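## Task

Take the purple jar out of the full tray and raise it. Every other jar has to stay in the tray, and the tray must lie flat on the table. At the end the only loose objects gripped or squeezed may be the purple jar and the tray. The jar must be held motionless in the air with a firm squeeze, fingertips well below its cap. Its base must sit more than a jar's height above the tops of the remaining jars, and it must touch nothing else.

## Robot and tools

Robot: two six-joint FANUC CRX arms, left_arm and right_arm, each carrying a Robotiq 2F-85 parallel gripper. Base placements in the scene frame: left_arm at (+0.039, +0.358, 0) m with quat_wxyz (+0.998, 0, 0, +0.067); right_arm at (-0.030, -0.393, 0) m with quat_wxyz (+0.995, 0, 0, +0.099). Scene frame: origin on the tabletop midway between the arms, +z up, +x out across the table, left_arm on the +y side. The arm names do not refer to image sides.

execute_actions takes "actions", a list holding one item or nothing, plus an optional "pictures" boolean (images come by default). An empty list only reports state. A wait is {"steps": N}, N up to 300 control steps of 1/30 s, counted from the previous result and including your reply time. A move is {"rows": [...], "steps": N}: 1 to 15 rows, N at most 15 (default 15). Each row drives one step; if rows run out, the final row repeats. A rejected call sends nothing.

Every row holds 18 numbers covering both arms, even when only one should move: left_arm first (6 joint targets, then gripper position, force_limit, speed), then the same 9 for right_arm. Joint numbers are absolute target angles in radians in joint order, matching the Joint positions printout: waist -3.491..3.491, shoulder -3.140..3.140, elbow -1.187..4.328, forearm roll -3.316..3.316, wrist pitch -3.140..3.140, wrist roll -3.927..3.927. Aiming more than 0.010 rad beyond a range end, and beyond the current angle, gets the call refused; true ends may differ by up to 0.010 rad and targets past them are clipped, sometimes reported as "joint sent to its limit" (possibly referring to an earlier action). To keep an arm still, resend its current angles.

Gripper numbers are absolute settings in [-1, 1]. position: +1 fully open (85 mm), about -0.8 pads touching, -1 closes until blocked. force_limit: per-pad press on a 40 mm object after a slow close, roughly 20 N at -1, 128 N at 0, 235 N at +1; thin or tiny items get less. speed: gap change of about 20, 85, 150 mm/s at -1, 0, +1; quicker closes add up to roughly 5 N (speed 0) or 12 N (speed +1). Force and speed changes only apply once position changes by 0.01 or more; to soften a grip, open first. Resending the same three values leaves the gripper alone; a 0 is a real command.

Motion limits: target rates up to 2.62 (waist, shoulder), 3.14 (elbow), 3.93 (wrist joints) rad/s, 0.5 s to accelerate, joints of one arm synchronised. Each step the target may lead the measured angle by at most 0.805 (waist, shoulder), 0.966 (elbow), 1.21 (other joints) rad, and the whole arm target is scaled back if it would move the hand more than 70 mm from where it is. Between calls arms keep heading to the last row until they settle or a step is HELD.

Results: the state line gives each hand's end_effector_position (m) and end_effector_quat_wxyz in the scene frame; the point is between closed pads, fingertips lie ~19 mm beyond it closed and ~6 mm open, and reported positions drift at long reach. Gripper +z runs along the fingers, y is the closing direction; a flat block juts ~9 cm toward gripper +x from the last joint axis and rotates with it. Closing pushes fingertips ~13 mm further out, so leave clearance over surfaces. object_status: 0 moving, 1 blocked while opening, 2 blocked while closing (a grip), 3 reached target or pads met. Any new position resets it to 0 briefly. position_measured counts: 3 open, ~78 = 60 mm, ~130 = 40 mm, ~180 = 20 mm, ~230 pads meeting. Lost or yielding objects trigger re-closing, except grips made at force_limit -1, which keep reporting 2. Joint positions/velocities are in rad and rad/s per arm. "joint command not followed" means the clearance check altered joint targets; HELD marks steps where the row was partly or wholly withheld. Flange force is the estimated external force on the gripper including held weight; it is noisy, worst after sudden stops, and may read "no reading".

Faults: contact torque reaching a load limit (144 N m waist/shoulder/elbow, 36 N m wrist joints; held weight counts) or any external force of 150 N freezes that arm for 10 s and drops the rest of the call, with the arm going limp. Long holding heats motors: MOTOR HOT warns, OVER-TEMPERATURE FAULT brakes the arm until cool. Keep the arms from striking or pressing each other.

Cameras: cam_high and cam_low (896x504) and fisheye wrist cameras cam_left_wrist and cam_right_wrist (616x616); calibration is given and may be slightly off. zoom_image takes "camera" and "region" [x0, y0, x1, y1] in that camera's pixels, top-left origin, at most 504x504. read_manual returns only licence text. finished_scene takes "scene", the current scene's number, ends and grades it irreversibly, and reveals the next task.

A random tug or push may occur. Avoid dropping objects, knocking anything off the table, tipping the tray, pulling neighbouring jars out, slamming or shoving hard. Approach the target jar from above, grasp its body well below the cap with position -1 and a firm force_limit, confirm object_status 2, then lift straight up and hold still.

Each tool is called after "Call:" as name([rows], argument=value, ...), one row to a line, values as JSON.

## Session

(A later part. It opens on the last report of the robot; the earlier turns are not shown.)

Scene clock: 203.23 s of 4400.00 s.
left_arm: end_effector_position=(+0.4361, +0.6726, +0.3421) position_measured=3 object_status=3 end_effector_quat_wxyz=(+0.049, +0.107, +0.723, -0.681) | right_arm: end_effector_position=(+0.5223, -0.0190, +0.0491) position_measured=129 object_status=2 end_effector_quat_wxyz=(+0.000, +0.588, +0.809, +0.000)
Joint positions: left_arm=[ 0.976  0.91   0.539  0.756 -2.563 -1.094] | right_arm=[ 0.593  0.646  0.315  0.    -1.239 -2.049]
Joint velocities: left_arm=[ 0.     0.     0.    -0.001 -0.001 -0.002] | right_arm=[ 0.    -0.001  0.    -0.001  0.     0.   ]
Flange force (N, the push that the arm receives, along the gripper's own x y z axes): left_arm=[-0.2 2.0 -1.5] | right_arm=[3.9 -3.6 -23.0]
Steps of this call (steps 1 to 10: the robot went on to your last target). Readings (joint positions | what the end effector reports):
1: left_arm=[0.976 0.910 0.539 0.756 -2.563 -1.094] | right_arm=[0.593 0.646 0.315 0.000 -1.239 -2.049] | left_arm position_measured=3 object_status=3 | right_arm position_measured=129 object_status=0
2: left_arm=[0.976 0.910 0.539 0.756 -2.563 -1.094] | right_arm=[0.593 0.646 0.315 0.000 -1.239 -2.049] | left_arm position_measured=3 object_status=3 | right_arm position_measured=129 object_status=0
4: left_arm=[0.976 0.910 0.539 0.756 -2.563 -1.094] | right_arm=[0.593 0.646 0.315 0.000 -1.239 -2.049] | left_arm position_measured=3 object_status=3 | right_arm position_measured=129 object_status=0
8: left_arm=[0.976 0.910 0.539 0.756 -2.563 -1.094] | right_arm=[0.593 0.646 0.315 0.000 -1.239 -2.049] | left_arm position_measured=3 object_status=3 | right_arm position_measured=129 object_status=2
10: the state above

Call:
execute_actions([
  {"rows":[[0.976,0.91,0.539,0.756,-2.563,-1.094,1,0,0,0.593,0.6373,0.3304,0,-1.264,-2.049,-1,-0.6,-0.7],[0.976,0.91,0.539,0.756,-2.563,-1.094,1,0,0,0.593,0.6373,0.3304,0,-1.264,-2.049,-1,-0.6,-0.7],[0.976,0.91,0.539,0.756,-2.563,-1.094,1,0,0,0.593,0.6373,0.3304,0,-1.264,-2.049,-1,-0.6,-0.7],[0.976,0.91,0.539,0.756,-2.563,-1.094,1,0,0,0.593,0.6233,0.3543,0,-1.3018,-2.049,-1,-0.6,-0.7],[0.976,0.91,0.539,0.756,-2.563,-1.094,1,0,0,0.593,0.6233,0.3543,0,-1.3018,-2.049,-1,-0.6,-0.7],[0.976,0.91,0.539,0.756,-2.563,-1.094,1,0,0,0.593,0.6233,0.3543,0,-1.3018,-2.049,-1,-0.6,-0.7],[0.976,0.91,0.539,0.756,-2.563,-1.094,1,0,0,0.593,0.6044,0.3953,0,-1.3617,-2.049,-1,-0.6,-0.7]],"steps":15},
], pictures=false)

Call:
execute_actions([
  {"rows":[[0.976,0.91,0.539,0.756,-2.563,-1.094,1,0,0,0.3896,0.6422,0.4548,0,-1.3834,-1.8456,-1,-0.6,-0.7]],"steps":15},
], pictures=false)

Call:
execute_actions([
  {"steps":10},
])

Call:
zoom_image(camera="cam_right_wrist", region=[150, 150, 450, 450])

Call:
zoom_image(camera="cam_low", region=[365, 205, 465, 295])

Scene clock: 225.73 s of 4400.00 s.
left_arm: end_effector_position=(+0.4361, +0.6726, +0.3421) position_measured=3 object_status=3 end_effector_quat_wxyz=(+0.049, +0.107, +0.723, -0.681) | right_arm: end_effector_position=(+0.5224, -0.0191, +0.1095) position_measured=130 object_status=2 end_effector_quat_wxyz=(-0.000, +0.588, +0.809, -0.000)
Joint positions: left_arm=[ 0.976  0.91   0.539  0.756 -2.563 -1.094] | right_arm=[ 0.593  0.605  0.395  0.    -1.361 -2.049]
Joint velocities: left_arm=[-0.    -0.001  0.001 -0.    -0.001 -0.   ] | right_arm=[ 0.    -0.005  0.01   0.    -0.009  0.   ]
Flange force (N, the push that the arm receives, along the gripper's own x y z axes): left_arm=[-1.3 2.1 -3.4] | right_arm=[0.9 0.2 -1.0]
Steps of this call (steps 1 to 15: the robot went on to your last target; steps 16 to 90: nothing new was sent; then 19.00 s passed at rest; steps 91 to 105: all 15 steps of this action). Readings (joint positions | what the end effector reports):
91: left_arm=[0.976 0.910 0.539 0.756 -2.563 -1.094] | right_arm=[0.593 0.646 0.315 0.000 -1.239 -2.049] | left_arm position_measured=3 object_status=3 | right_arm position_measured=129 object_status=2
92: left_arm=[0.976 0.910 0.539 0.756 -2.563 -1.094] | right_arm=[0.593 0.645 0.318 -0.000 -1.245 -2.049] | left_arm position_measured=3 object_status=3 | right_arm position_measured=129 object_status=2
94: left_arm=[0.976 0.910 0.539 0.756 -2.563 -1.094] | right_arm=[0.593 0.639 0.328 -0.000 -1.259 -2.049] | left_arm position_measured=3 object_status=3 | right_arm position_measured=130 object_status=2
98: left_arm=[0.976 0.910 0.539 0.756 -2.563 -1.094] | right_arm=[0.593 0.623 0.357 0.000 -1.306 -2.049] | left_arm position_measured=3 object_status=3 | right_arm position_measured=130 object_status=2
105: the state above

Scene clock: 226.23 s of 4400.00 s.
left_arm: end_effector_position=(+0.4361, +0.6726, +0.3421) position_measured=3 object_status=3 end_effector_quat_wxyz=(+0.049, +0.107, +0.723, -0.681) | right_arm: end_effector_position=(+0.5981, -0.1296, +0.1100) position_measured=130 object_status=2 end_effector_quat_wxyz=(+0.000, +0.588, +0.809, -0.000)
Joint positions: left_arm=[ 0.976  0.91   0.539  0.756 -2.563 -1.094] | right_arm=[ 0.391  0.642  0.454  0.    -1.383 -1.847]
Joint velocities: left_arm=[ 0.    -0.001  0.     0.    -0.     0.   ] | right_arm=[-0.01   0.004  0.006  0.001 -0.003  0.02 ]
Flange force (N, the push that the arm receives, along the gripper's own x y z axes): left_arm=[-1.4 2.3 -1.7] | right_arm=[-7.8 4.8 -0.6]
Steps of this call (steps 1 to 15: all 15 steps of this action). Readings (joint positions | what the end effector reports):
1: left_arm=[0.976 0.910 0.539 0.756 -2.563 -1.094] | right_arm=[0.593 0.605 0.395 0.000 -1.361 -2.049] | left_arm position_measured=3 object_status=3 | right_arm position_measured=130 object_status=2
2: left_arm=[0.976 0.910 0.539 0.756 -2.563 -1.094] | right_arm=[0.589 0.606 0.397 0.000 -1.362 -2.044] | left_arm position_measured=3 object_status=3 | right_arm position_measured=130 object_status=2
4: left_arm=[0.976 0.910 0.539 0.756 -2.563 -1.094] | right_arm=[0.564 0.611 0.404 0.000 -1.365 -2.019] | left_arm position_measured=3 object_status=3 | right_arm position_measured=130 object_status=2
8: left_arm=[0.976 0.910 0.539 0.756 -2.563 -1.094] | right_arm=[0.475 0.627 0.430 0.000 -1.374 -1.931] | left_arm position_measured=3 object_status=3 | right_arm position_measured=130 object_status=2
15: the state above

Scene clock: 226.57 s of 4400.00 s.
left_arm: end_effector_position=(+0.4361, +0.6726, +0.3421) position_measured=3 object_status=3 end_effector_quat_wxyz=(+0.049, +0.107, +0.723, -0.681) | right_arm: end_effector_position=(+0.5985, -0.1302, +0.1100) position_measured=130 object_status=2 end_effector_quat_wxyz=(+0.000, +0.588, +0.809, -0.000)
Joint positions: left_arm=[ 0.976  0.91   0.539  0.756 -2.563 -1.094] | right_arm=[ 0.39   0.642  0.455  0.    -1.383 -1.846]
Joint velocities: left_arm=[ 0.     0.001 -0.     0.    -0.001  0.001] | right_arm=[-0.     0.001  0.     0.001  0.003 -0.   ]
Flange force (N, the push that the arm receives, along the gripper's own x y z axes): left_arm=[0.0 2.0 -0.6] | right_arm=[1.7 3.8 -0.5]
Steps of this call (steps 1 to 10: the robot went on to your last target). Readings (joint positions | what the end effector reports):
1: left_arm=[0.976 0.910 0.539 0.756 -2.563 -1.094] | right_arm=[0.390 0.642 0.455 0.000 -1.383 -1.846] | left_arm position_measured=3 object_status=3 | right_arm position_measured=130 object_status=2
2: left_arm=[0.976 0.910 0.539 0.756 -2.563 -1.094] | right_arm=[0.390 0.642 0.455 0.000 -1.383 -1.846] | left_arm position_measured=3 object_status=3 | right_arm position_measured=130 object_status=2
4: left_arm=[0.976 0.910 0.539 0.756 -2.563 -1.094] | right_arm=[0.390 0.642 0.455 0.000 -1.383 -1.846] | left_arm position_measured=3 object_status=3 | right_arm position_measured=130 object_status=2
8: left_arm=[0.976 0.910 0.539 0.756 -2.563 -1.094] | right_arm=[0.390 0.642 0.455 0.000 -1.383 -1.846] | left_arm position_measured=3 object_status=3 | right_arm position_measured=130 object_status=2
10: the state above
camera_calibration (this result's frames):
cam_left_wrist: T_world_to_cam=[[0.250634, 0.0894809, -0.963938, 0.153401], [0.951948, 0.158252, 0.262206, -0.580464], [0.176007, -0.983336, -0.0455179, 0.751345], [0, 0, 0, 1]] pos_world=[0.381882, 0.816957, 0.33427]
cam_right_wrist: T_world_to_cam=[[0.941409, 0.332982, -0.0536003, -0.508519], [0.3312, -0.882712, 0.333355, -0.329836], [0.0636873, -0.331575, -0.941277, 0.172042], [0, 0, 0, 1]] pos_world=[0.577009, -0.064778, 0.244635]

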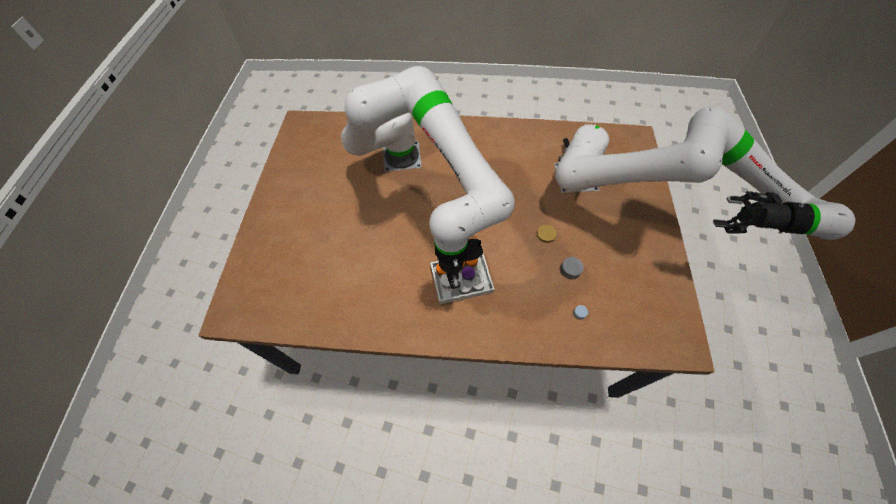

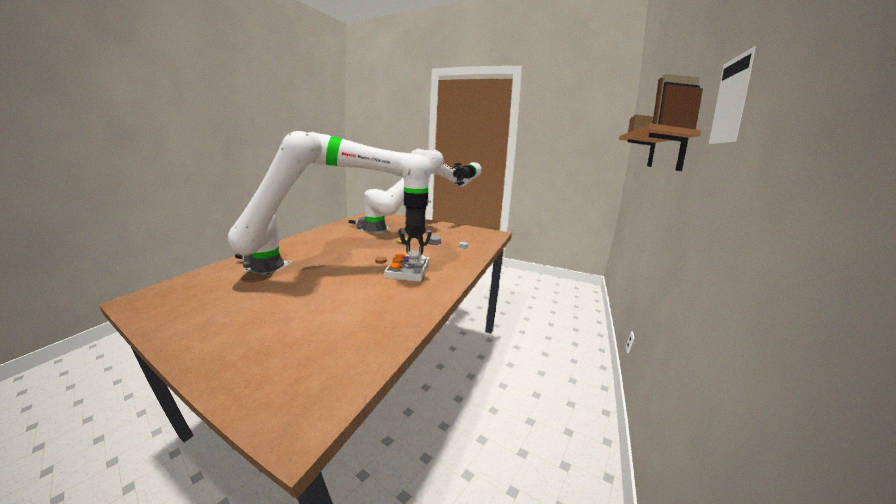

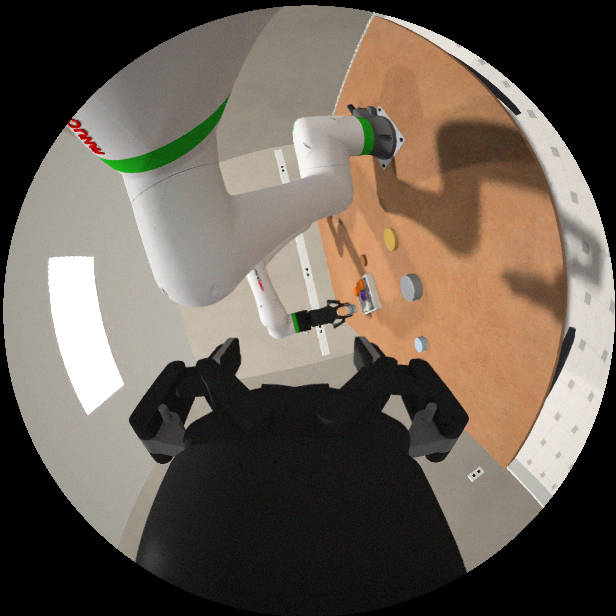

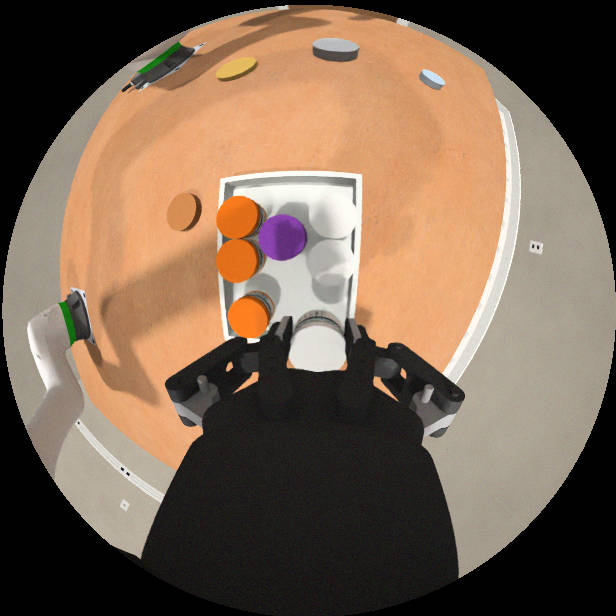

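Region (150, 150, 450, 450) of cam_right_wrist's 616x616 image, scaled by 1.680, with more detail than that image has.

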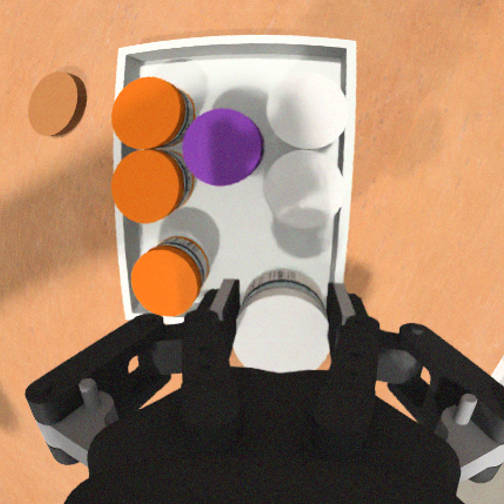

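Region (365, 205, 465, 295) of cam_low's 896x504 image, scaled by 5.040, with more detail than that image has; it fills the top 454 rows of this view, and the rest is white.

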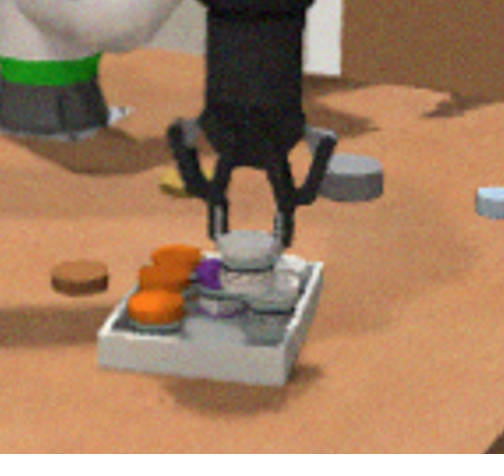

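Call:
execute_actions([
  {"rows":[[0.976,0.91,0.539,0.756,-2.563,-1.094,1,0,0,0.3956,0.6516,0.4351,0,-1.3543,-1.8516,-1,-0.6,-0.7],[0.976,0.91,0.539,0.756,-2.563,-1.094,1,0,0,0.3956,0.6516,0.4351,0,-1.3543,-1.8516,-1,-0.6,-0.7],[0.976,0.91,0.539,0.756,-2.563,-1.094,1,0,0,0.3956,0.6516,0.4351,0,-1.3543,-1.8516,-1,-0.6,-0.7],[0.976,0.91,0.539,0.756,-2.563,-1.094,1,0,0,0.3956,0.661,0.4154,0,-1.3252,-1.8516,-1,-0.6,-0.7],[0.976,0.91,0.539,0.756,-2.563,-1.094,1,0,0,0.3956,0.661,0.4154,0,-1.3252,-1.8516,-1,-0.6,-0.7],[0.976,0.91,0.539,0.756,-2.563,-1.094,1,0,0,0.3956,0.661,0.4154,0,-1.3252,-1.8516,-1,-0.6,-0.7],[0.976,0.91,0.539,0.756,-2.563,-1.094,1,0,0,0.3956,0.6705,0.3957,0,-1.296,-1.8516,-1,-0.6,-0.7],[0.976,0.91,0.539,0.756,-2.563,-1.094,1,0,0,0.3956,0.6705,0.3957,0,-1.296,-1.8516,-1,-0.6,-0.7],[0.976,0.91,0.539,0.756,-2.563,-1.094,1,0,0,0.3956,0.6705,0.3957,0,-1.296,-1.8516,-1,-0.6,-0.7],[0.976,0.91,0.539,0.756,-2.563,-1.094,1,0,0,0.3956,0.6752,0.3858,0,-1.2815,-1.8516,-1,-0.6,-0.7],[0.976,0.91,0.539,0.756,-2.563,-1.094,1,0,0,0.3956,0.6752,0.3858,0,-1.2815,-1.8516,-1,-0.6,-0.7],[0.976,0.91,0.539,0.756,-2.563,-1.094,1,0,0,0.3956,0.6799,0.376,0,-1.2669,-1.8516,-1,-0.6,-0.7]],"steps":15},
], pictures=false)

Call:
execute_actions([
  {"steps":8},
])

Call:
zoom_image(camera="cam_low", region=[365, 205, 465, 295])

Scene clock: 242.63 s of 4400.00 s.
left_arm: end_effector_position=(+0.4361, +0.6726, +0.3421) position_measured=3 object_status=3 end_effector_quat_wxyz=(+0.049, +0.107, +0.723, -0.681) | right_arm: end_effector_position=(+0.5969, -0.1264, +0.0539) position_measured=130 object_status=2 end_effector_quat_wxyz=(-0.000, +0.588, +0.809, -0.000)
Joint positions: left_arm=[ 0.976  0.91   0.539  0.756 -2.563 -1.094] | right_arm=[ 0.396  0.679  0.379 -0.    -1.271 -1.852]
Joint velocities: left_arm=[-0.     0.001  0.    -0.     0.002  0.001] | right_arm=[ 0.002  0.027 -0.055  0.001  0.086 -0.   ]
Flange force (N, the push that the arm receives, along the gripper's own x y z axes): left_arm=[-0.8 2.3 -1.3] | right_arm=[2.1 13.5 11.3]
Steps of this call (steps 1 to 15: the robot went on to your last target; steps 16 to 90: nothing new was sent; then 12.57 s passed at rest; steps 91 to 105: all 15 steps of this action). Readings (joint positions | what the end effector reports):
91: left_arm=[0.976 0.910 0.539 0.756 -2.563 -1.094] | right_arm=[0.390 0.642 0.455 -0.000 -1.383 -1.846] | left_arm position_measured=3 object_status=3 | right_arm position_measured=130 object_status=2
92: left_arm=[0.976 0.910 0.539 0.756 -2.563 -1.094] | right_arm=[0.390 0.644 0.451 -0.000 -1.377 -1.846] | left_arm position_measured=3 object_status=3 | right_arm position_measured=130 object_status=2
94: left_arm=[0.976 0.910 0.539 0.756 -2.563 -1.094] | right_arm=[0.394 0.650 0.439 -0.000 -1.361 -1.849] | left_arm position_measured=3 object_status=3 | right_arm position_measured=130 object_status=2
98: left_arm=[0.976 0.910 0.539 0.756 -2.563 -1.094] | right_arm=[0.395 0.662 0.414 -0.000 -1.322 -1.851] | left_arm position_measured=3 object_status=3 | right_arm position_measured=130 object_status=2
105: the state above

Scene clock: 242.90 s of 4400.00 s.
left_arm: end_effector_position=(+0.4361, +0.6726, +0.3421) position_measured=3 object_status=3 end_effector_quat_wxyz=(+0.049, +0.107, +0.723, -0.681) | right_arm: end_effector_position=(+0.5969, -0.1264, +0.0520) position_measured=130 object_status=2 end_effector_quat_wxyz=(+0.000, +0.588, +0.809, +0.000)
Joint positions: left_arm=[ 0.976  0.91   0.539  0.756 -2.563 -1.094] | right_arm=[ 0.396  0.68   0.376 -0.    -1.267 -1.852]
Joint velocities: left_arm=[-0.    -0.002 -0.001  0.     0.     0.002] | right_arm=[-0.     0.    -0.    -0.001  0.     0.001]
Flange force (N, the push that the arm receives, along the gripper's own x y z axes): left_arm=[-0.8 2.5 -2.0] | right_arm=[1.3 2.2 0.2]
Steps of this call (steps 1 to 8: the robot went on to your last target). Readings (joint positions | what the end effector reports):
1: left_arm=[0.976 0.910 0.539 0.756 -2.563 -1.094] | right_arm=[0.396 0.679 0.377 -0.000 -1.269 -1.852] | left_arm position_measured=3 object_status=3 | right_arm position_measured=130 object_status=2
2: left_arm=[0.976 0.910 0.539 0.756 -2.563 -1.094] | right_arm=[0.396 0.679 0.377 -0.000 -1.268 -1.852] | left_arm position_measured=3 object_status=3 | right_arm position_measured=130 object_status=2
4: left_arm=[0.976 0.910 0.539 0.756 -2.563 -1.094] | right_arm=[0.396 0.680 0.376 -0.000 -1.267 -1.852] | left_arm position_measured=3 object_status=3 | right_arm position_measured=130 object_status=2
8: the state above
camera_calibration (this result's frames):
cam_left_wrist: T_world_to_cam=[[0.250634, 0.0894811, -0.963938, 0.153401], [0.951948, 0.158252, 0.262206, -0.580464], [0.176007, -0.983336, -0.0455181, 0.751345], [0, 0, 0, 1]] pos_world=[0.381882, 0.816957, 0.33427]
cam_right_wrist: T_world_to_cam=[[0.941415, 0.332968, -0.0535809, -0.511427], [0.331182, -0.882724, 0.333342, -0.306639], [0.0636951, -0.331558, -0.941282, 0.118771], [0, 0, 0, 1]] pos_world=[0.575453, -0.0610093, 0.18661]

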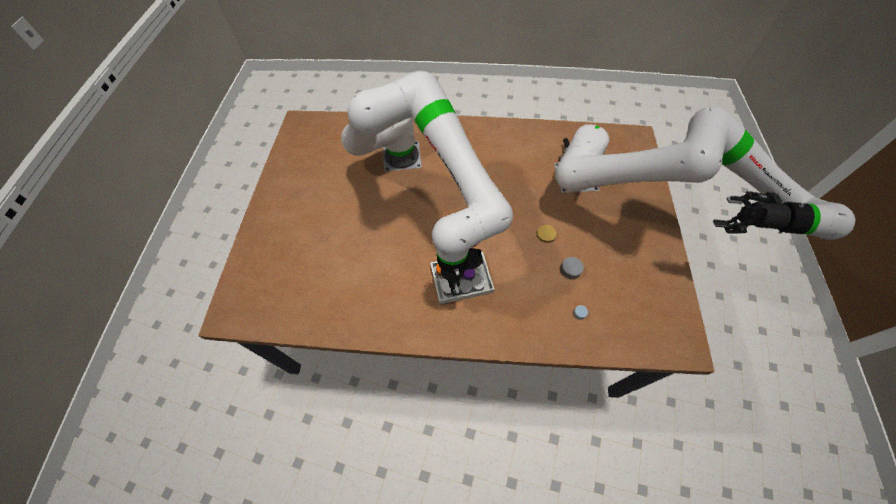

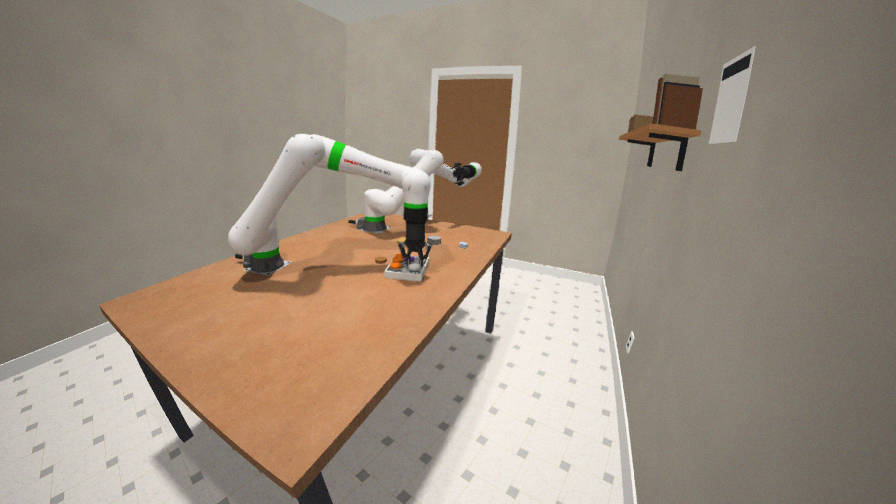

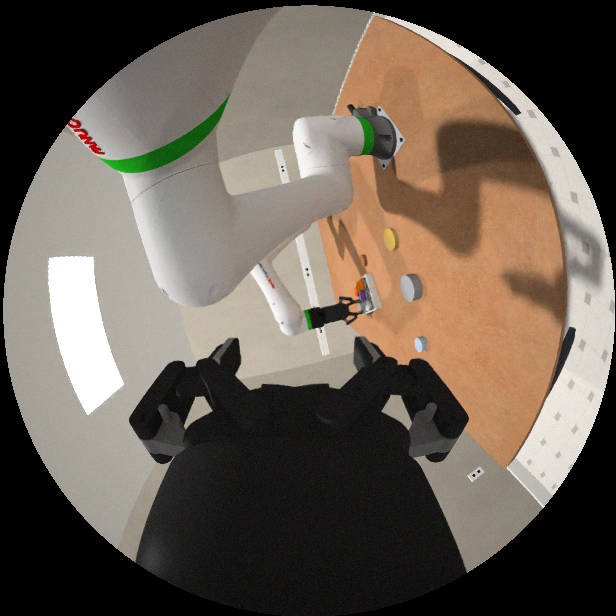

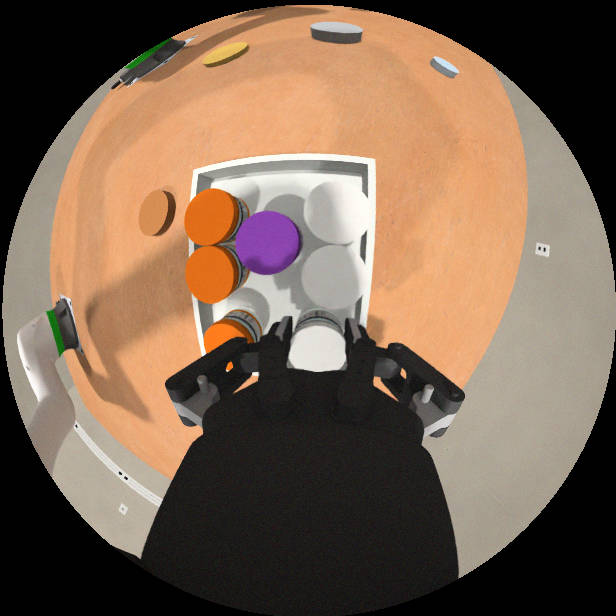

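Region (365, 205, 465, 295) of cam_low's 896x504 image, scaled by 5.040, with more detail than that image has; it fills the top 454 rows of this view, and the rest is white.

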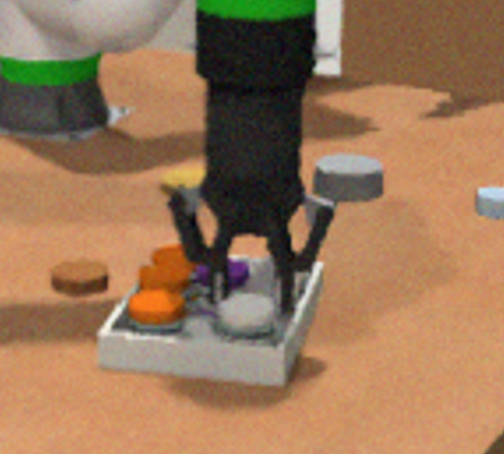

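Call:
execute_actions([
  {"rows":[[0.976,0.91,0.539,0.756,-2.563,-1.094,1,0,0,0.3956,0.6812,0.3733,0,-1.2629,-1.8516,-1,-0.6,-0.7],[0.976,0.91,0.539,0.756,-2.563,-1.094,1,0,0,0.3956,0.6812,0.3733,0,-1.2629,-1.8516,-1,-0.6,-0.7],[0.976,0.91,0.539,0.756,-2.563,-1.094,1,0,0,0.3956,0.6812,0.3733,0,-1.2629,-1.8516,-1,-0.6,-0.7],[0.976,0.91,0.539,0.756,-2.563,-1.094,1,0,0,0.3956,0.6812,0.3733,0,-1.2629,-1.8516,-1,-0.6,-0.7],[0.976,0.91,0.539,0.756,-2.563,-1.094,1,0,0,0.3956,0.6812,0.3733,0,-1.2629,-1.8516,-1,-0.6,-0.7],[0.976,0.91,0.539,0.756,-2.563,-1.094,1,0,0,0.3956,0.6812,0.3733,0,-1.2629,-1.8516,0.35,-0.6,0]],"steps":13},
], pictures=false)

Call:
execute_actions([
  {"rows":[[0.976,0.91,0.539,0.756,-2.563,-1.094,1,0,0,0.3956,0.6516,0.4351,0,-1.3543,-1.8516,0.35,-0.6,0]],"steps":10},
], pictures=false)

Call:
execute_actions([
  {"rows":[[0.976,0.91,0.539,0.756,-2.563,-1.094,1,0,0,0.5122,0.5832,0.3149,0,-1.3025,-0.397,0.45,-0.6,0]],"steps":15},
], pictures=false)

Call:
execute_actions([
  {"steps":20},
])

Call:
zoom_image(camera="cam_right_wrist", region=[170, 170, 470, 470])

Scene clock: 264.13 s of 4400.00 s.
left_arm: end_effector_position=(+0.4361, +0.6726, +0.3421) position_measured=3 object_status=3 end_effector_quat_wxyz=(+0.049, +0.107, +0.723, -0.681) | right_arm: end_effector_position=(+0.5968, -0.1265, +0.0500) position_measured=92 object_status=0 end_effector_quat_wxyz=(+0.000, +0.588, +0.809, -0.000)
Joint positions: left_arm=[ 0.976  0.91   0.539  0.756 -2.563 -1.094] | right_arm=[ 0.396  0.681  0.373  0.    -1.263 -1.852]
Joint velocities: left_arm=[ 0.     0.001 -0.    -0.001 -0.001  0.   ] | right_arm=[ 0.001  0.001 -0.     0.001  0.001 -0.   ]
Flange force (N, the push that the arm receives, along the gripper's own x y z axes): left_arm=[0.1 1.3 0.1] | right_arm=[1.5 2.3 -1.6]
Steps of this call (steps 1 to 15: the robot went on to your last target; steps 16 to 90: nothing new was sent; then 17.80 s passed at rest; steps 91 to 103: all 13 steps of this action). Readings (joint positions | what the end effector reports):
91: left_arm=[0.976 0.910 0.539 0.756 -2.563 -1.094] | right_arm=[0.396 0.680 0.376 -0.000 -1.267 -1.852] | left_arm position_measured=3 object_status=3 | right_arm position_measured=130 object_status=2
92: left_arm=[0.976 0.910 0.539 0.756 -2.563 -1.094] | right_arm=[0.396 0.680 0.375 0.000 -1.265 -1.852] | left_arm position_measured=3 object_status=3 | right_arm position_measured=130 object_status=2
94: left_arm=[0.976 0.910 0.539 0.756 -2.563 -1.094] | right_arm=[0.396 0.681 0.374 0.000 -1.264 -1.852] | left_arm position_measured=3 object_status=3 | right_arm position_measured=130 object_status=2
98: left_arm=[0.976 0.910 0.539 0.756 -2.563 -1.094] | right_arm=[0.396 0.681 0.373 0.000 -1.263 -1.852] | left_arm position_measured=3 object_status=3 | right_arm position_measured=125 object_status=0
103: the state above

Scene clock: 264.47 s of 4400.00 s.
left_arm: end_effector_position=(+0.4361, +0.6726, +0.3421) position_measured=3 object_status=3 end_effector_quat_wxyz=(+0.049, +0.107, +0.723, -0.681) | right_arm: end_effector_position=(+0.5973, -0.1262, +0.0950) position_measured=85 object_status=0 end_effector_quat_wxyz=(-0.000, +0.588, +0.809, -0.000)
Joint positions: left_arm=[ 0.976  0.91   0.539  0.756 -2.563 -1.094] | right_arm=[ 0.396  0.652  0.435  0.    -1.354 -1.852]
Joint velocities: left_arm=[ 0.    -0.    -0.    -0.    -0.002 -0.   ] | right_arm=[-0.001 -0.005  0.011  0.    -0.009  0.   ]
Flange force (N, the push that the arm receives, along the gripper's own x y z axes): left_arm=[-1.0 2.3 -2.2] | right_arm=[1.1 0.9 -1.0]
Steps of this call (steps 1 to 10: all 10 steps of this action). Readings (joint positions | what the end effector reports):
1: left_arm=[0.976 0.910 0.539 0.756 -2.563 -1.094] | right_arm=[0.396 0.681 0.373 0.000 -1.263 -1.852] | left_arm position_measured=3 object_status=3 | right_arm position_measured=88 object_status=0
2: left_arm=[0.976 0.910 0.539 0.756 -2.563 -1.094] | right_arm=[0.396 0.680 0.376 0.000 -1.268 -1.852] | left_arm position_measured=3 object_status=3 | right_arm position_measured=87 object_status=0
4: left_arm=[0.976 0.910 0.539 0.756 -2.563 -1.094] | right_arm=[0.396 0.668 0.400 -0.000 -1.303 -1.852] | left_arm position_measured=3 object_status=3 | right_arm position_measured=86 object_status=0
8: left_arm=[0.976 0.910 0.539 0.756 -2.563 -1.094] | right_arm=[0.396 0.652 0.434 0.000 -1.352 -1.852] | left_arm position_measured=3 object_status=3 | right_arm position_measured=85 object_status=0
10: the state above

Scene clock: 264.97 s of 4400.00 s.
left_arm: end_effector_position=(+0.4361, +0.6726, +0.3421) position_measured=3 object_status=3 end_effector_quat_wxyz=(+0.049, +0.107, +0.723, -0.681) | right_arm: end_effector_position=(+0.5613, -0.0909, +0.0907) position_measured=72 object_status=3 end_effector_quat_wxyz=(+0.000, +0.161, +0.987, +0.000)
Joint positions: left_arm=[ 0.976  0.91   0.539  0.756 -2.563 -1.094] | right_arm=[ 0.471  0.607  0.354 -0.    -1.316 -0.993]
Joint velocities: left_arm=[-0.     0.    -0.     0.001  0.    -0.   ] | right_arm=[ 0.214 -0.123 -0.204 -0.001  0.075  2.969]
Flange force (N, the push that the arm receives, along the gripper's own x y z axes): left_arm=[0.2 2.2 -0.7] | right_arm=[0.6 3.8 -1.8]
Steps of this call (steps 1 to 15: all 15 steps of this action). Readings (joint positions | what the end effector reports):
1: left_arm=[0.976 0.910 0.539 0.756 -2.563 -1.094] | right_arm=[0.396 0.652 0.435 0.000 -1.354 -1.852] | left_arm position_measured=3 object_status=3 | right_arm position_measured=85 object_status=0
2: left_arm=[0.976 0.910 0.539 0.756 -2.563 -1.094] | right_arm=[0.396 0.651 0.434 0.000 -1.353 -1.846] | left_arm position_measured=3 object_status=3 | right_arm position_measured=84 object_status=0
4: left_arm=[0.976 0.910 0.539 0.756 -2.563 -1.094] | right_arm=[0.400 0.649 0.429 0.000 -1.350 -1.808] | left_arm position_measured=3 object_status=3 | right_arm position_measured=76 object_status=0
8: left_arm=[0.976 0.910 0.539 0.756 -2.563 -1.094] | right_arm=[0.417 0.639 0.409 0.000 -1.339 -1.627] | left_arm position_measured=3 object_status=3 | right_arm position_measured=72 object_status=0
15: the state above

Scene clock: 265.63 s of 4400.00 s.
left_arm: end_effector_position=(+0.4361, +0.6726, +0.3421) position_measured=3 object_status=3 end_effector_quat_wxyz=(+0.049, +0.107, +0.723, -0.681) | right_arm: end_effector_position=(+0.5407, -0.0734, +0.0901) position_measured=72 object_status=3 end_effector_quat_wxyz=(-0.000, -0.156, +0.988, +0.000)
Joint positions: left_arm=[ 0.976  0.91   0.539  0.756 -2.563 -1.094] | right_arm=[ 0.512  0.583  0.315 -0.    -1.302 -0.397]
Joint velocities: left_arm=[-0.    -0.001 -0.    -0.001  0.     0.001] | right_arm=[ 0.001  0.001  0.    -0.001 -0.     0.   ]
Flange force (N, the push that the arm receives, along the gripper's own x y z axes): left_arm=[-1.9 2.4 -3.2] | right_arm=[-0.2 0.4 -0.9]
Steps of this call (steps 1 to 20: the robot went on to your last target). Readings (joint positions | what the end effector reports):
1: left_arm=[0.976 0.910 0.539 0.756 -2.563 -1.094] | right_arm=[0.478 0.603 0.347 -0.000 -1.314 -0.896] | left_arm position_measured=3 object_status=3 | right_arm position_measured=72 object_status=3
2: left_arm=[0.976 0.910 0.539 0.756 -2.563 -1.094] | right_arm=[0.484 0.599 0.341 -0.000 -1.312 -0.807] | left_arm position_measured=3 object_status=3 | right_arm position_measured=72 object_status=3
4: left_arm=[0.976 0.910 0.539 0.756 -2.563 -1.094] | right_arm=[0.495 0.593 0.331 -0.000 -1.308 -0.656] | left_arm position_measured=3 object_status=3 | right_arm position_measured=72 object_status=3
8: left_arm=[0.976 0.910 0.539 0.756 -2.563 -1.094] | right_arm=[0.508 0.585 0.318 -0.000 -1.303 -0.458] | left_arm position_measured=3 object_status=3 | right_arm position_measured=72 object_status=3
20: the state above
camera_calibration (this result's frames):
cam_left_wrist: T_world_to_cam=[[0.250634, 0.0894808, -0.963938, 0.153401], [0.951948, 0.158251, 0.262206, -0.580464], [0.176007, -0.983336, -0.0455179, 0.751345], [0, 0, 0, 1]] pos_world=[0.381882, 0.816957, 0.33427]
cam_right_wrist: T_world_to_cam=[[-0.333321, 0.941291, -0.0535589, 0.259748], [0.882605, 0.331506, 0.333335, -0.46298], [0.33152, 0.0638363, -0.941286, 0.059941], [0, 0, 0, 1]] pos_world=[0.475336, -0.0948436, 0.224661]

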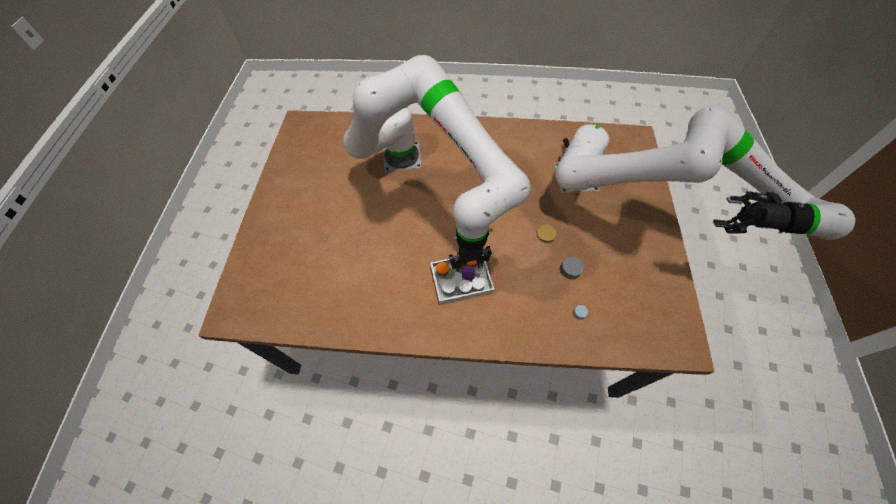

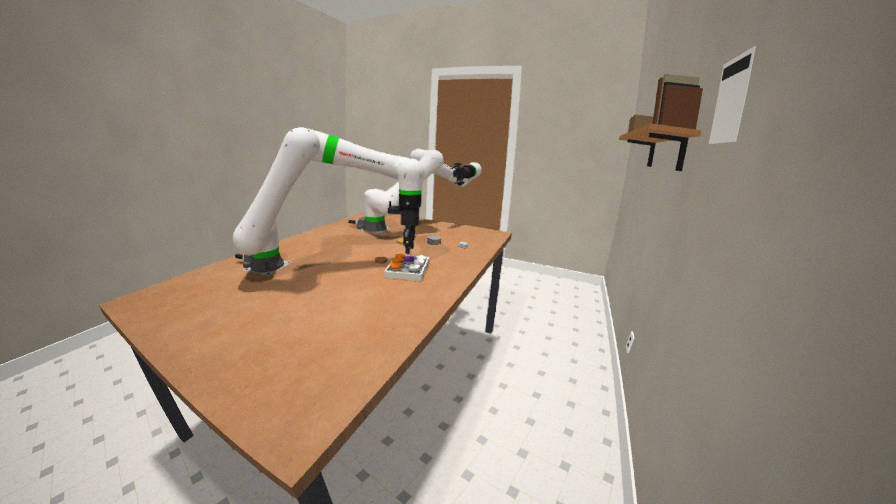

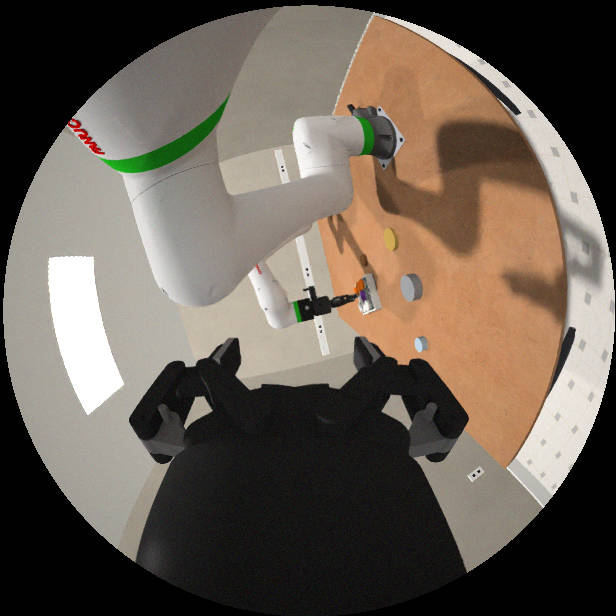

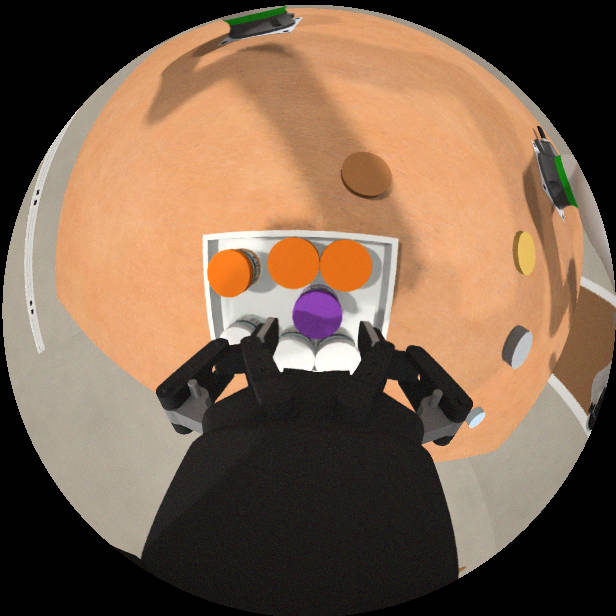

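Region (170, 170, 470, 470) of cam_right_wrist's 616x616 image, scaled by 1.680, with more detail than that image has.

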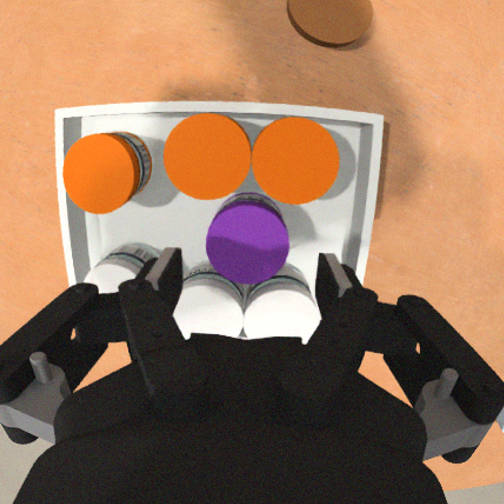

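Call:
execute_actions([
  {"rows":[[0.976,0.91,0.539,0.756,-2.563,-1.094,1,0,0,0.510,0.5959,0.2968,0,-1.2717,-0.395,0.45,-0.6,0],[0.976,0.91,0.539,0.756,-2.563,-1.094,1,0,0,0.510,0.5959,0.2968,0,-1.2717,-0.395,0.45,-0.6,0],[0.976,0.91,0.539,0.756,-2.563,-1.094,1,0,0,0.510,0.5959,0.2968,0,-1.2717,-0.395,0.45,-0.6,0],[0.976,0.91,0.539,0.756,-2.563,-1.094,1,0,0,0.510,0.6086,0.2787,0,-1.2409,-0.395,0.45,-0.6,0],[0.976,0.91,0.539,0.756,-2.563,-1.094,1,0,0,0.510,0.6086,0.2787,0,-1.2409,-0.395,0.45,-0.6,0],[0.976,0.91,0.539,0.756,-2.563,-1.094,1,0,0,0.510,0.6086,0.2787,0,-1.2409,-0.395,0.45,-0.6,0],[0.976,0.91,0.539,0.756,-2.563,-1.094,1,0,0,0.510,0.6214,0.2607,0,-1.2101,-0.395,0.45,-0.6,0],[0.976,0.91,0.539,0.756,-2.563,-1.094,1,0,0,0.510,0.6214,0.2607,0,-1.2101,-0.395,0.45,-0.6,0],[0.976,0.91,0.539,0.756,-2.563,-1.094,1,0,0,0.510,0.6214,0.2607,0,-1.2101,-0.395,0.45,-0.6,0],[0.976,0.91,0.539,0.756,-2.563,-1.094,1,0,0,0.510,0.6341,0.2426,0,-1.1793,-0.395,0.45,-0.6,0]],"steps":15},
], pictures=false)

Call:
execute_actions([
  {"steps":6},
])

Call:
zoom_image(camera="cam_low", region=[365, 205, 465, 295])

Scene clock: 280.57 s of 4400.00 s.
left_arm: end_effector_position=(+0.4361, +0.6726, +0.3421) position_measured=3 object_status=3 end_effector_quat_wxyz=(+0.049, +0.107, +0.723, -0.681) | right_arm: end_effector_position=(+0.5415, -0.0746, +0.0291) position_measured=72 object_status=3 end_effector_quat_wxyz=(+0.000, -0.156, +0.988, +0.000)
Joint positions: left_arm=[ 0.976  0.91   0.539  0.756 -2.563 -1.094] | right_arm=[ 0.51   0.633  0.244 -0.    -1.181 -0.395]
Joint velocities: left_arm=[ 0.     0.001 -0.    -0.001  0.    -0.   ] | right_arm=[-0.001  0.013 -0.02  -0.     0.039  0.   ]
Flange force (N, the push that the arm receives, along the gripper's own x y z axes): left_arm=[0.2 1.8 -1.3] | right_arm=[-5.6 2.6 7.1]
Steps of this call (steps 1 to 15: the robot went on to your last target; steps 16 to 90: nothing new was sent; then 11.43 s passed at rest; steps 91 to 105: all 15 steps of this action). Readings (joint positions | what the end effector reports):
91: left_arm=[0.976 0.910 0.539 0.756 -2.563 -1.094] | right_arm=[0.512 0.583 0.315 0.000 -1.302 -0.397] | left_arm position_measured=3 object_status=3 | right_arm position_measured=72 object_status=3
92: left_arm=[0.976 0.910 0.539 0.756 -2.563 -1.094] | right_arm=[0.512 0.585 0.311 0.000 -1.296 -0.397] | left_arm position_measured=3 object_status=3 | right_arm position_measured=72 object_status=3
94: left_arm=[0.976 0.910 0.539 0.756 -2.563 -1.094] | right_arm=[0.511 0.594 0.300 0.000 -1.278 -0.395] | left_arm position_measured=3 object_status=3 | right_arm position_measured=72 object_status=3
98: left_arm=[0.976 0.910 0.539 0.756 -2.563 -1.094] | right_arm=[0.510 0.610 0.277 0.000 -1.238 -0.395] | left_arm position_measured=3 object_status=3 | right_arm position_measured=72 object_status=3
105: the state above

Scene clock: 280.77 s of 4400.00 s.
left_arm: end_effector_position=(+0.4361, +0.6726, +0.3421) position_measured=3 object_status=3 end_effector_quat_wxyz=(+0.049, +0.107, +0.723, -0.681) | right_arm: end_effector_position=(+0.5414, -0.0746, +0.0281) position_measured=72 object_status=3 end_effector_quat_wxyz=(+0.000, -0.156, +0.988, +0.000)
Joint positions: left_arm=[ 0.976  0.91   0.539  0.756 -2.563 -1.094] | right_arm=[ 0.51   0.634  0.243 -0.    -1.179 -0.395]
Joint velocities: left_arm=[ 0.    -0.001 -0.     0.001  0.001  0.002] | right_arm=[ 0.002  0.    -0.001 -0.002 -0.001  0.   ]
Flange force (N, the push that the arm receives, along the gripper's own x y z axes): left_arm=[-2.1 2.5 -3.0] | right_arm=[-1.0 1.0 -0.6]
Steps of this call (steps 1 to 6: the robot went on to your last target). Readings (joint positions | what the end effector reports):
1: left_arm=[0.976 0.910 0.539 0.756 -2.563 -1.094] | right_arm=[0.510 0.634 0.243 -0.000 -1.180 -0.395] | left_arm position_measured=3 object_status=3 | right_arm position_measured=72 object_status=3
2: left_arm=[0.976 0.910 0.539 0.756 -2.563 -1.094] | right_arm=[0.510 0.634 0.243 -0.000 -1.180 -0.395] | left_arm position_measured=3 object_status=3 | right_arm position_measured=72 object_status=3
4: left_arm=[0.976 0.910 0.539 0.756 -2.563 -1.094] | right_arm=[0.510 0.634 0.243 -0.000 -1.179 -0.395] | left_arm position_measured=3 object_status=3 | right_arm position_measured=72 object_status=3
6: the state above
camera_calibration (this result's frames):
cam_left_wrist: T_world_to_cam=[[0.250634, 0.0894807, -0.963938, 0.153401], [0.951948, 0.158251, 0.262206, -0.580464], [0.176007, -0.983336, -0.0455178, 0.751345], [0, 0, 0, 1]] pos_world=[0.381882, 0.816957, 0.33427]
cam_right_wrist: T_world_to_cam=[[-0.333155, 0.941349, -0.0535742, 0.257771], [0.882646, 0.331353, 0.33338, -0.442549], [0.331579, 0.0637802, -0.941269, 0.00142967], [0, 0, 0, 1]] pos_world=[0.476018, -0.0961033, 0.162693]

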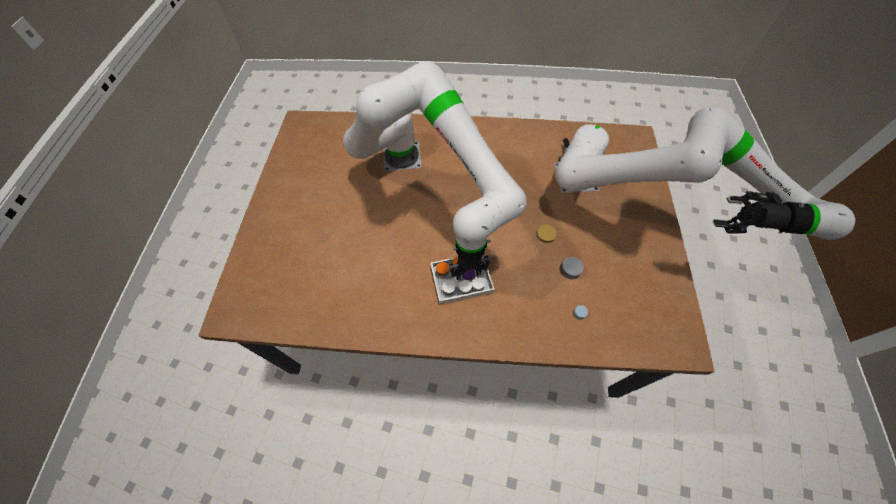

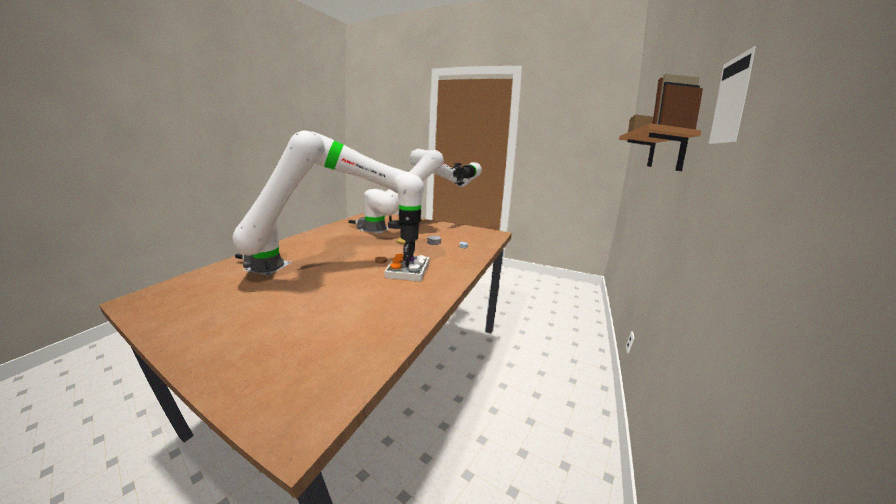

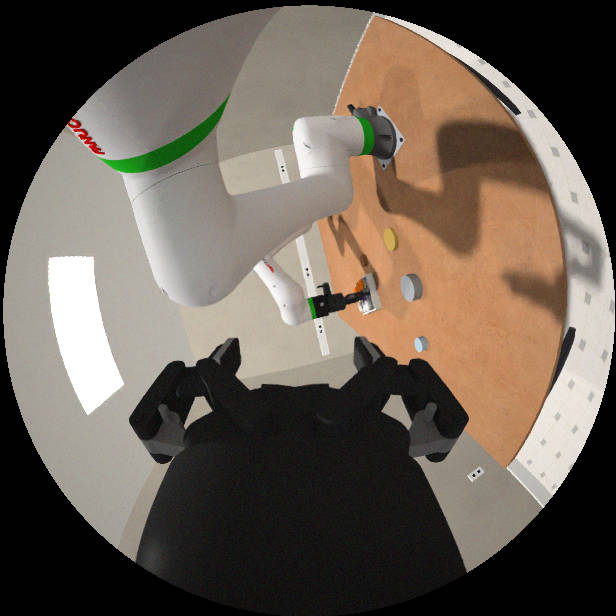

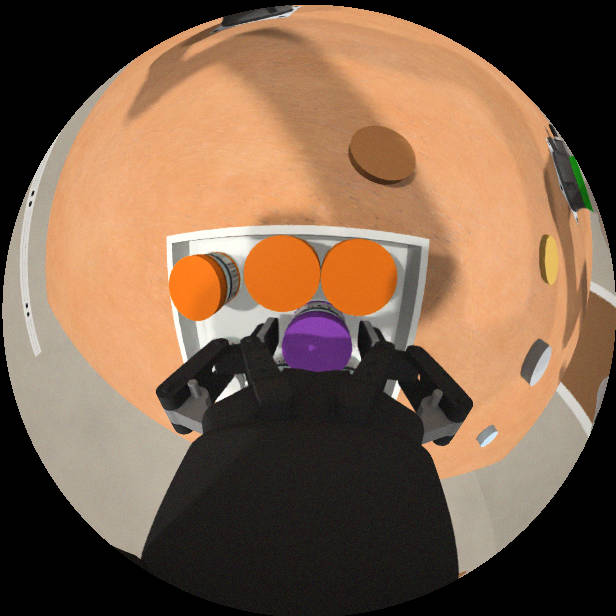

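Region (365, 205, 465, 295) of cam_low's 896x504 image, scaled by 5.040, with more detail than that image has; it fills the top 454 rows of this view, and the rest is white.

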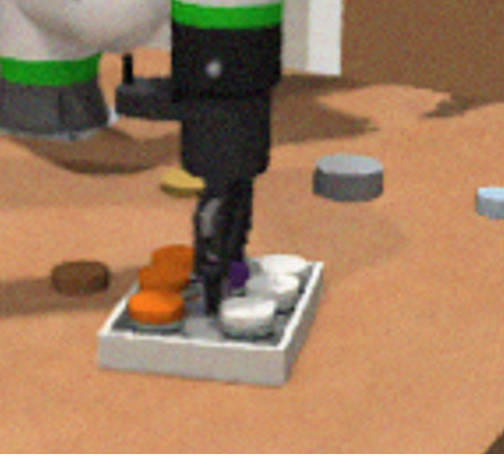

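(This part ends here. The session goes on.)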